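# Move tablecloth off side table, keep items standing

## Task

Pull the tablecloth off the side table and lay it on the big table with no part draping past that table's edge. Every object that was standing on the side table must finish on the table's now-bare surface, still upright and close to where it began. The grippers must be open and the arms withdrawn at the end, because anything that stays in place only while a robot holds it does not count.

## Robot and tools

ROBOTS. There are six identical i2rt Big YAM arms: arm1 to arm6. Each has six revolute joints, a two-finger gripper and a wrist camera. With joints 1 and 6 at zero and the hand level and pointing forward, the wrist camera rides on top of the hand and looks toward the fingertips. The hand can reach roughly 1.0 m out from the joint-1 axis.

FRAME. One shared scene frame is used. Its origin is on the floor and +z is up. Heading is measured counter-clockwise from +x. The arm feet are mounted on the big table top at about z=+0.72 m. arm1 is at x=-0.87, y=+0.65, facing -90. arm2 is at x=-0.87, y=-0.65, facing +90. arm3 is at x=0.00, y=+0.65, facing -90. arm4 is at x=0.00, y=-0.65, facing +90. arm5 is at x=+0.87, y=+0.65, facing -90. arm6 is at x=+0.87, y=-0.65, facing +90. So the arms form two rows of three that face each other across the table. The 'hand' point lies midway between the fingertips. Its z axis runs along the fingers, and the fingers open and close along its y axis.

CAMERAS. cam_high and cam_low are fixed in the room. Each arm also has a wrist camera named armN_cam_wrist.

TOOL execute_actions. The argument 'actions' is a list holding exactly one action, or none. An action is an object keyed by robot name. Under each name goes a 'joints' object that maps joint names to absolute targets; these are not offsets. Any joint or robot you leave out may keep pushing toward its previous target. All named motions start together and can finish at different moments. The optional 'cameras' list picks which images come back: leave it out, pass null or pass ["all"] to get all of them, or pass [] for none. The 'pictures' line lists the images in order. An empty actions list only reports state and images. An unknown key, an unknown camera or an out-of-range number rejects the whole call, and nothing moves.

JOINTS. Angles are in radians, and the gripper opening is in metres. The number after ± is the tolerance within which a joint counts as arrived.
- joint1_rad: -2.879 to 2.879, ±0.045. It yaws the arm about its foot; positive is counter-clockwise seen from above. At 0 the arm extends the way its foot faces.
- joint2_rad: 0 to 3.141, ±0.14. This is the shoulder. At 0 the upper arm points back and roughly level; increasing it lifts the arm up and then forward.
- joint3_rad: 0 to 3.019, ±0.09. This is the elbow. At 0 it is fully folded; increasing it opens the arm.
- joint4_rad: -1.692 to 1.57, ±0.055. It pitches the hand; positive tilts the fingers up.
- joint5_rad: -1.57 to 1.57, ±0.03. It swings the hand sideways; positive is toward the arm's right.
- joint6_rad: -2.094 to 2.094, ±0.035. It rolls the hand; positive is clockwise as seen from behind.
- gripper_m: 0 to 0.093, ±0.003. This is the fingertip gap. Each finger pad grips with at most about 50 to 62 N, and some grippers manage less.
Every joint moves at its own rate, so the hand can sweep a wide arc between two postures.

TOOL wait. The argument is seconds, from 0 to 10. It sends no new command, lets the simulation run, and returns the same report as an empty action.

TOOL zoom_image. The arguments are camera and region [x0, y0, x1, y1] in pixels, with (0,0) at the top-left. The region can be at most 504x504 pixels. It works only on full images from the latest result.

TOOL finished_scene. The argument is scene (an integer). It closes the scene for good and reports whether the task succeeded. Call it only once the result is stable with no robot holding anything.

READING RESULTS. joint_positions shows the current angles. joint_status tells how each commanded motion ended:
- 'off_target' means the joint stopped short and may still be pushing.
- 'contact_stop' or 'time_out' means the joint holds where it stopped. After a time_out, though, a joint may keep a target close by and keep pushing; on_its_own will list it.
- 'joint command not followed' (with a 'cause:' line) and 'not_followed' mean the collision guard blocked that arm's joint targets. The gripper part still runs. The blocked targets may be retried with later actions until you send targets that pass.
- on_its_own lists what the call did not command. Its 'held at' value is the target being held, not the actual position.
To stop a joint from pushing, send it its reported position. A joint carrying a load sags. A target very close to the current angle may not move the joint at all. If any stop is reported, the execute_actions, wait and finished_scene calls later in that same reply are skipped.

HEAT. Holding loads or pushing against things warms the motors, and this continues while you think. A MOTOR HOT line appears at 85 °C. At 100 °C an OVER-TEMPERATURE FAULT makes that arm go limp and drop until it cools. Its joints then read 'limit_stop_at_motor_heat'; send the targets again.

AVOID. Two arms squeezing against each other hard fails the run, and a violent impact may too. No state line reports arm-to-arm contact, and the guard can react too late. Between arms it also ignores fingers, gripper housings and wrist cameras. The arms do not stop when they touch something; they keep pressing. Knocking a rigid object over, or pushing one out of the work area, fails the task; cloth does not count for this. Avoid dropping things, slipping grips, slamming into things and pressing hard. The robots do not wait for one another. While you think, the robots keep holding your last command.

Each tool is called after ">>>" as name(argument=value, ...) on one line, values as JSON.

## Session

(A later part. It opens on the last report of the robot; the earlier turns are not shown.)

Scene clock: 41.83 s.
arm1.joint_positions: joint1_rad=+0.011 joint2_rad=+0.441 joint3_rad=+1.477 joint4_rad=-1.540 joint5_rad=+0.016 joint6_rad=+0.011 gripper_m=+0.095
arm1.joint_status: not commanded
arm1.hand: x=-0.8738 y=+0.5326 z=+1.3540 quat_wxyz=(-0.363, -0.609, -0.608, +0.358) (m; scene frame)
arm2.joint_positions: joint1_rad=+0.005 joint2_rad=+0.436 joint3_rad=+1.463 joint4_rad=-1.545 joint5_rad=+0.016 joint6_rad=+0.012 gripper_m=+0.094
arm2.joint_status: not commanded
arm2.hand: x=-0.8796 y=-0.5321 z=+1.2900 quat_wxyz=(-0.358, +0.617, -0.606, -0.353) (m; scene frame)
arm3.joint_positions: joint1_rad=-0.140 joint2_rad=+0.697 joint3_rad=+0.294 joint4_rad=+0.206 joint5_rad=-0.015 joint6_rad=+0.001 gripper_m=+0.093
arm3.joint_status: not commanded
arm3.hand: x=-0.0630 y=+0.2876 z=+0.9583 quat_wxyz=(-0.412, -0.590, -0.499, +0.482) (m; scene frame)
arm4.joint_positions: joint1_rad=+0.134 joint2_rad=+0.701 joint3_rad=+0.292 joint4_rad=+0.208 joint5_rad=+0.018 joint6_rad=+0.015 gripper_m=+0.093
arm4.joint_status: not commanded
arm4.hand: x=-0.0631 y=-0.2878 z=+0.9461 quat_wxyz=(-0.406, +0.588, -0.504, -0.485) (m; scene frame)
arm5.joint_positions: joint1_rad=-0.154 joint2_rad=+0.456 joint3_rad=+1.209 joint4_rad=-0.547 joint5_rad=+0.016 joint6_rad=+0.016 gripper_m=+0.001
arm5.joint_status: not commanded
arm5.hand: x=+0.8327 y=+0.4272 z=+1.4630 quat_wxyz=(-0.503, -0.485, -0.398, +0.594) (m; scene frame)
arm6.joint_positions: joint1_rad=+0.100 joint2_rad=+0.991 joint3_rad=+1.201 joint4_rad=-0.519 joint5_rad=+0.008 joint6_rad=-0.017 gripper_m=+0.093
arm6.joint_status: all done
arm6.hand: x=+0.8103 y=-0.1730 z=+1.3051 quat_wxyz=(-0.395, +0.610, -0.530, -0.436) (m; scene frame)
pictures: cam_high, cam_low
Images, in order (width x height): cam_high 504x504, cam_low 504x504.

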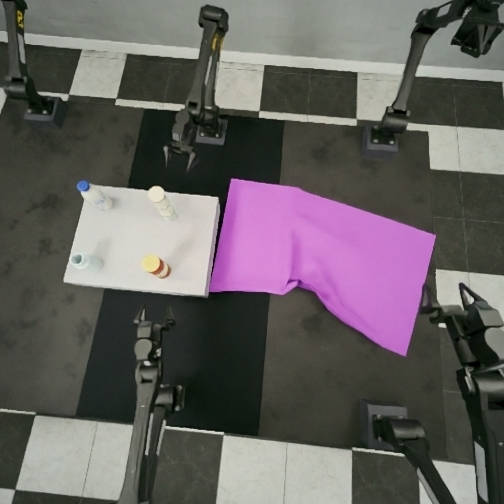

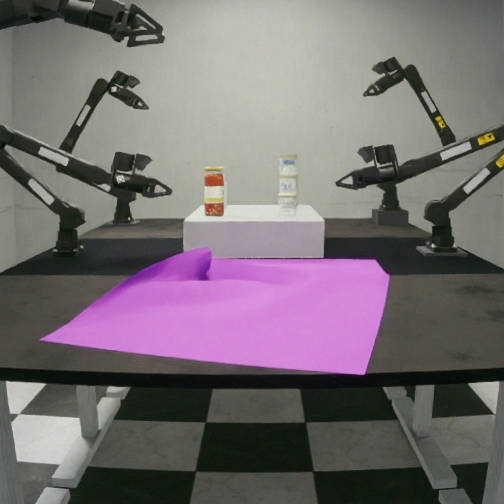

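>>> execute_actions(actions=[{"arm6":{"joints":{"joint1_rad":-0.32,"joint2_rad":1.97}}}], cameras=["arm6_cam_wrist"])

>>> execute_actions(actions=[{"arm6":{"joints":{"joint2_rad":2.13}}}], cameras=["arm6_cam_wrist"])

>>> execute_actions(actions=[{"arm6":{"joints":{"gripper_m":0}}}], cameras=[])

>>> execute_actions(actions=[{"arm6":{"joints":{"joint2_rad":1.9,"joint1_rad":0.0}}}], cameras=[])

>>> execute_actions(actions=[{"arm6":{"joints":{"gripper_m":0.093,"joint2_rad":1.0}}}], cameras=["cam_high","cam_low"])

Scene clock: 43.97 s.
arm1.joint_positions: joint1_rad=+0.011 joint2_rad=+0.441 joint3_rad=+1.477 joint4_rad=-1.540 joint5_rad=+0.016 joint6_rad=+0.011 gripper_m=+0.095
arm1.joint_status: not commanded
arm1.hand: x=-0.8738 y=+0.5326 z=+1.3540 quat_wxyz=(-0.363, -0.609, -0.608, +0.358) (m; scene frame)
arm2.joint_positions: joint1_rad=+0.005 joint2_rad=+0.436 joint3_rad=+1.463 joint4_rad=-1.545 joint5_rad=+0.016 joint6_rad=+0.012 gripper_m=+0.094
arm2.joint_status: not commanded
arm2.hand: x=-0.8796 y=-0.5321 z=+1.2900 quat_wxyz=(-0.358, +0.617, -0.606, -0.353) (m; scene frame)
arm3.joint_positions: joint1_rad=-0.140 joint2_rad=+0.697 joint3_rad=+0.294 joint4_rad=+0.206 joint5_rad=-0.015 joint6_rad=+0.001 gripper_m=+0.093
arm3.joint_status: not commanded
arm3.hand: x=-0.0630 y=+0.2876 z=+0.9583 quat_wxyz=(-0.412, -0.590, -0.499, +0.482) (m; scene frame)
arm4.joint_positions: joint1_rad=+0.134 joint2_rad=+0.701 joint3_rad=+0.292 joint4_rad=+0.208 joint5_rad=+0.018 joint6_rad=+0.015 gripper_m=+0.093
arm4.joint_status: not commanded
arm4.hand: x=-0.0631 y=-0.2878 z=+0.9461 quat_wxyz=(-0.406, +0.588, -0.504, -0.485) (m; scene frame)
arm5.joint_positions: joint1_rad=-0.154 joint2_rad=+0.456 joint3_rad=+1.209 joint4_rad=-0.547 joint5_rad=+0.016 joint6_rad=+0.016 gripper_m=+0.001
arm5.joint_status: not commanded
arm5.hand: x=+0.8327 y=+0.4272 z=+1.4630 quat_wxyz=(-0.503, -0.485, -0.398, +0.594) (m; scene frame)
arm6.joint_positions: joint1_rad=-0.329 joint2_rad=+1.974 joint3_rad=+1.201 joint4_rad=-0.519 joint5_rad=+0.009 joint6_rad=-0.017 gripper_m=+0.093
arm6.joint_status: all done
arm6.hand: x=+1.0425 y=-0.1026 z=+0.7644 quat_wxyz=(-0.115, +0.593, -0.793, -0.076) (m; scene frame)
pictures: arm6_cam_wrist
Images, in order (width x height): arm6_cam_wrist 504x504.

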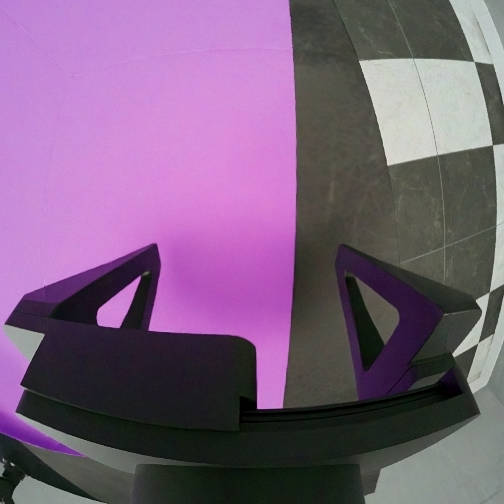

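Scene clock: 44.83 s.
arm1.joint_positions: joint1_rad=+0.011 joint2_rad=+0.441 joint3_rad=+1.477 joint4_rad=-1.540 joint5_rad=+0.016 joint6_rad=+0.011 gripper_m=+0.095
arm1.joint_status: not commanded
arm1.hand: x=-0.8738 y=+0.5326 z=+1.3540 quat_wxyz=(-0.363, -0.609, -0.608, +0.358) (m; scene frame)
arm2.joint_positions: joint1_rad=+0.005 joint2_rad=+0.436 joint3_rad=+1.463 joint4_rad=-1.545 joint5_rad=+0.016 joint6_rad=+0.012 gripper_m=+0.094
arm2.joint_status: not commanded
arm2.hand: x=-0.8796 y=-0.5321 z=+1.2900 quat_wxyz=(-0.358, +0.617, -0.606, -0.353) (m; scene frame)
arm3.joint_positions: joint1_rad=-0.140 joint2_rad=+0.697 joint3_rad=+0.294 joint4_rad=+0.206 joint5_rad=-0.015 joint6_rad=+0.001 gripper_m=+0.093
arm3.joint_status: not commanded
arm3.hand: x=-0.0630 y=+0.2876 z=+0.9583 quat_wxyz=(-0.412, -0.590, -0.499, +0.482) (m; scene frame)
arm4.joint_positions: joint1_rad=+0.134 joint2_rad=+0.701 joint3_rad=+0.292 joint4_rad=+0.208 joint5_rad=+0.018 joint6_rad=+0.015 gripper_m=+0.093
arm4.joint_status: not commanded
arm4.hand: x=-0.0631 y=-0.2878 z=+0.9461 quat_wxyz=(-0.406, +0.588, -0.504, -0.485) (m; scene frame)
arm5.joint_positions: joint1_rad=-0.154 joint2_rad=+0.456 joint3_rad=+1.209 joint4_rad=-0.547 joint5_rad=+0.016 joint6_rad=+0.016 gripper_m=+0.001
arm5.joint_status: not commanded
arm5.hand: x=+0.8327 y=+0.4272 z=+1.4630 quat_wxyz=(-0.503, -0.485, -0.398, +0.594) (m; scene frame)
arm6.joint_positions: joint1_rad=-0.328 joint2_rad=+2.057 joint3_rad=+1.229 joint4_rad=-0.517 joint5_rad=+0.008 joint6_rad=-0.014 gripper_m=+0.093
arm6.joint_status: all done
arm6.hand: x=+1.0412 y=-0.1042 z=+0.7282 quat_wxyz=(-0.093, +0.595, -0.796, -0.061) (m; scene frame)
pictures: arm6_cam_wrist
Images, in order (width x height): arm6_cam_wrist 504x504.

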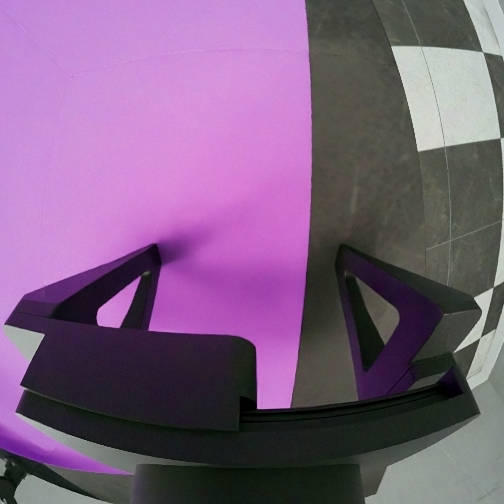

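Scene clock: 45.53 s.
arm1.joint_positions: joint1_rad=+0.011 joint2_rad=+0.441 joint3_rad=+1.477 joint4_rad=-1.540 joint5_rad=+0.016 joint6_rad=+0.011 gripper_m=+0.095
arm1.joint_status: not commanded
arm1.hand: x=-0.8738 y=+0.5326 z=+1.3540 quat_wxyz=(-0.363, -0.609, -0.608, +0.358) (m; scene frame)
arm2.joint_positions: joint1_rad=+0.005 joint2_rad=+0.436 joint3_rad=+1.463 joint4_rad=-1.545 joint5_rad=+0.016 joint6_rad=+0.012 gripper_m=+0.094
arm2.joint_status: not commanded
arm2.hand: x=-0.8796 y=-0.5321 z=+1.2900 quat_wxyz=(-0.358, +0.617, -0.606, -0.353) (m; scene frame)
arm3.joint_positions: joint1_rad=-0.140 joint2_rad=+0.697 joint3_rad=+0.294 joint4_rad=+0.206 joint5_rad=-0.015 joint6_rad=+0.001 gripper_m=+0.093
arm3.joint_status: not commanded
arm3.hand: x=-0.0630 y=+0.2876 z=+0.9583 quat_wxyz=(-0.412, -0.590, -0.499, +0.482) (m; scene frame)
arm4.joint_positions: joint1_rad=+0.134 joint2_rad=+0.701 joint3_rad=+0.292 joint4_rad=+0.208 joint5_rad=+0.018 joint6_rad=+0.015 gripper_m=+0.093
arm4.joint_status: not commanded
arm4.hand: x=-0.0631 y=-0.2878 z=+0.9461 quat_wxyz=(-0.406, +0.588, -0.504, -0.485) (m; scene frame)
arm5.joint_positions: joint1_rad=-0.154 joint2_rad=+0.456 joint3_rad=+1.209 joint4_rad=-0.547 joint5_rad=+0.016 joint6_rad=+0.016 gripper_m=+0.001
arm5.joint_status: not commanded
arm5.hand: x=+0.8327 y=+0.4272 z=+1.4630 quat_wxyz=(-0.503, -0.485, -0.398, +0.594) (m; scene frame)
arm6.joint_positions: joint1_rad=-0.319 joint2_rad=+2.057 joint3_rad=+1.230 joint4_rad=-0.517 joint5_rad=+0.005 joint6_rad=-0.014 gripper_m=+0.001
arm6.joint_status: all done
arm6.hand: x=+1.0359 y=-0.1022 z=+0.7283 quat_wxyz=(-0.092, +0.599, -0.793, -0.063) (m; scene frame)
pictures: none
No camera images: the call's "cameras" was empty. Leave "cameras" out to get every camera's image.

Scene clock: 46.83 s.
arm1.joint_positions: joint1_rad=+0.011 joint2_rad=+0.441 joint3_rad=+1.477 joint4_rad=-1.540 joint5_rad=+0.016 joint6_rad=+0.011 gripper_m=+0.095
arm1.joint_status: not commanded
arm1.hand: x=-0.8738 y=+0.5326 z=+1.3540 quat_wxyz=(-0.363, -0.609, -0.608, +0.358) (m; scene frame)
arm2.joint_positions: joint1_rad=+0.005 joint2_rad=+0.436 joint3_rad=+1.463 joint4_rad=-1.545 joint5_rad=+0.016 joint6_rad=+0.012 gripper_m=+0.094
arm2.joint_status: not commanded
arm2.hand: x=-0.8796 y=-0.5321 z=+1.2900 quat_wxyz=(-0.358, +0.617, -0.606, -0.353) (m; scene frame)
arm3.joint_positions: joint1_rad=-0.140 joint2_rad=+0.697 joint3_rad=+0.294 joint4_rad=+0.206 joint5_rad=-0.015 joint6_rad=+0.001 gripper_m=+0.093
arm3.joint_status: not commanded
arm3.hand: x=-0.0630 y=+0.2876 z=+0.9583 quat_wxyz=(-0.412, -0.590, -0.499, +0.482) (m; scene frame)
arm4.joint_positions: joint1_rad=+0.134 joint2_rad=+0.701 joint3_rad=+0.292 joint4_rad=+0.208 joint5_rad=+0.018 joint6_rad=+0.015 gripper_m=+0.093
arm4.joint_status: not commanded
arm4.hand: x=-0.0631 y=-0.2878 z=+0.9461 quat_wxyz=(-0.406, +0.588, -0.504, -0.485) (m; scene frame)
arm5.joint_positions: joint1_rad=-0.154 joint2_rad=+0.456 joint3_rad=+1.209 joint4_rad=-0.547 joint5_rad=+0.016 joint6_rad=+0.016 gripper_m=+0.001
arm5.joint_status: not commanded
arm5.hand: x=+0.8327 y=+0.4272 z=+1.4630 quat_wxyz=(-0.503, -0.485, -0.398, +0.594) (m; scene frame)
arm6.joint_positions: joint1_rad=+0.001 joint2_rad=+1.892 joint3_rad=+1.209 joint4_rad=-0.518 joint5_rad=+0.008 joint6_rad=-0.014 gripper_m=+0.001
arm6.joint_status: all done
arm6.hand: x=+0.8551 y=-0.0594 z=+0.8127 quat_wxyz=(-0.131, +0.709, -0.681, -0.126) (m; scene frame)
pictures: none
No camera images: the call's "cameras" was empty. Leave "cameras" out to get every camera's image.

Scene clock: 48.40 s.
arm1.joint_positions: joint1_rad=+0.011 joint2_rad=+0.441 joint3_rad=+1.477 joint4_rad=-1.540 joint5_rad=+0.016 joint6_rad=+0.011 gripper_m=+0.095
arm1.joint_status: not commanded
arm1.hand: x=-0.8738 y=+0.5326 z=+1.3540 quat_wxyz=(-0.363, -0.609, -0.608, +0.358) (m; scene frame)
arm2.joint_positions: joint1_rad=+0.005 joint2_rad=+0.436 joint3_rad=+1.463 joint4_rad=-1.545 joint5_rad=+0.016 joint6_rad=+0.012 gripper_m=+0.094
arm2.joint_status: not commanded
arm2.hand: x=-0.8796 y=-0.5321 z=+1.2900 quat_wxyz=(-0.358, +0.617, -0.606, -0.353) (m; scene frame)
arm3.joint_positions: joint1_rad=-0.140 joint2_rad=+0.697 joint3_rad=+0.294 joint4_rad=+0.206 joint5_rad=-0.015 joint6_rad=+0.001 gripper_m=+0.093
arm3.joint_status: not commanded
arm3.hand: x=-0.0630 y=+0.2876 z=+0.9583 quat_wxyz=(-0.412, -0.590, -0.499, +0.482) (m; scene frame)
arm4.joint_positions: joint1_rad=+0.134 joint2_rad=+0.701 joint3_rad=+0.292 joint4_rad=+0.208 joint5_rad=+0.018 joint6_rad=+0.015 gripper_m=+0.093
arm4.joint_status: not commanded
arm4.hand: x=-0.0631 y=-0.2878 z=+0.9461 quat_wxyz=(-0.406, +0.588, -0.504, -0.485) (m; scene frame)
arm5.joint_positions: joint1_rad=-0.154 joint2_rad=+0.456 joint3_rad=+1.209 joint4_rad=-0.547 joint5_rad=+0.016 joint6_rad=+0.016 gripper_m=+0.001
arm5.joint_status: not commanded
arm5.hand: x=+0.8327 y=+0.4272 z=+1.4630 quat_wxyz=(-0.503, -0.485, -0.398, +0.594) (m; scene frame)
arm6.joint_positions: joint1_rad=+0.001 joint2_rad=+0.991 joint3_rad=+1.202 joint4_rad=-0.519 joint5_rad=+0.008 joint6_rad=-0.014 gripper_m=+0.093
arm6.joint_status: all done
arm6.hand: x=+0.8575 y=-0.1694 z=+1.3052 quat_wxyz=(-0.416, +0.582, -0.561, -0.417) (m; scene frame)
pictures: cam_high, cam_low
Images, in order (width x height): cam_high 504x504, cam_low 504x504.

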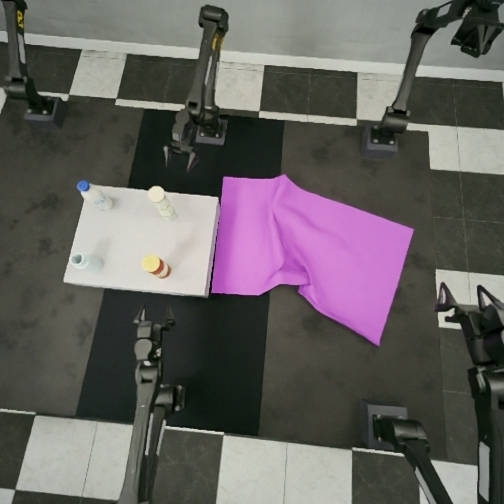

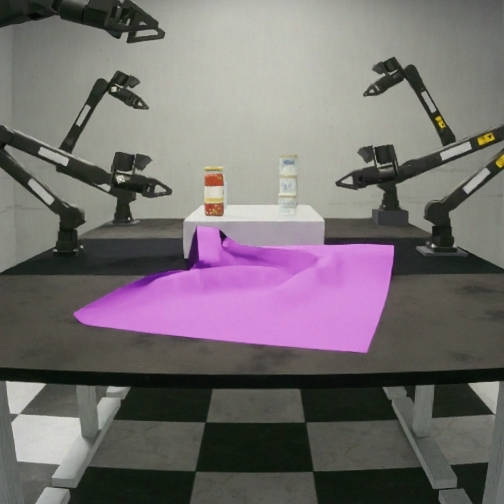

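>>> finished_scene(scene=1)

The scene is finished: the task was done.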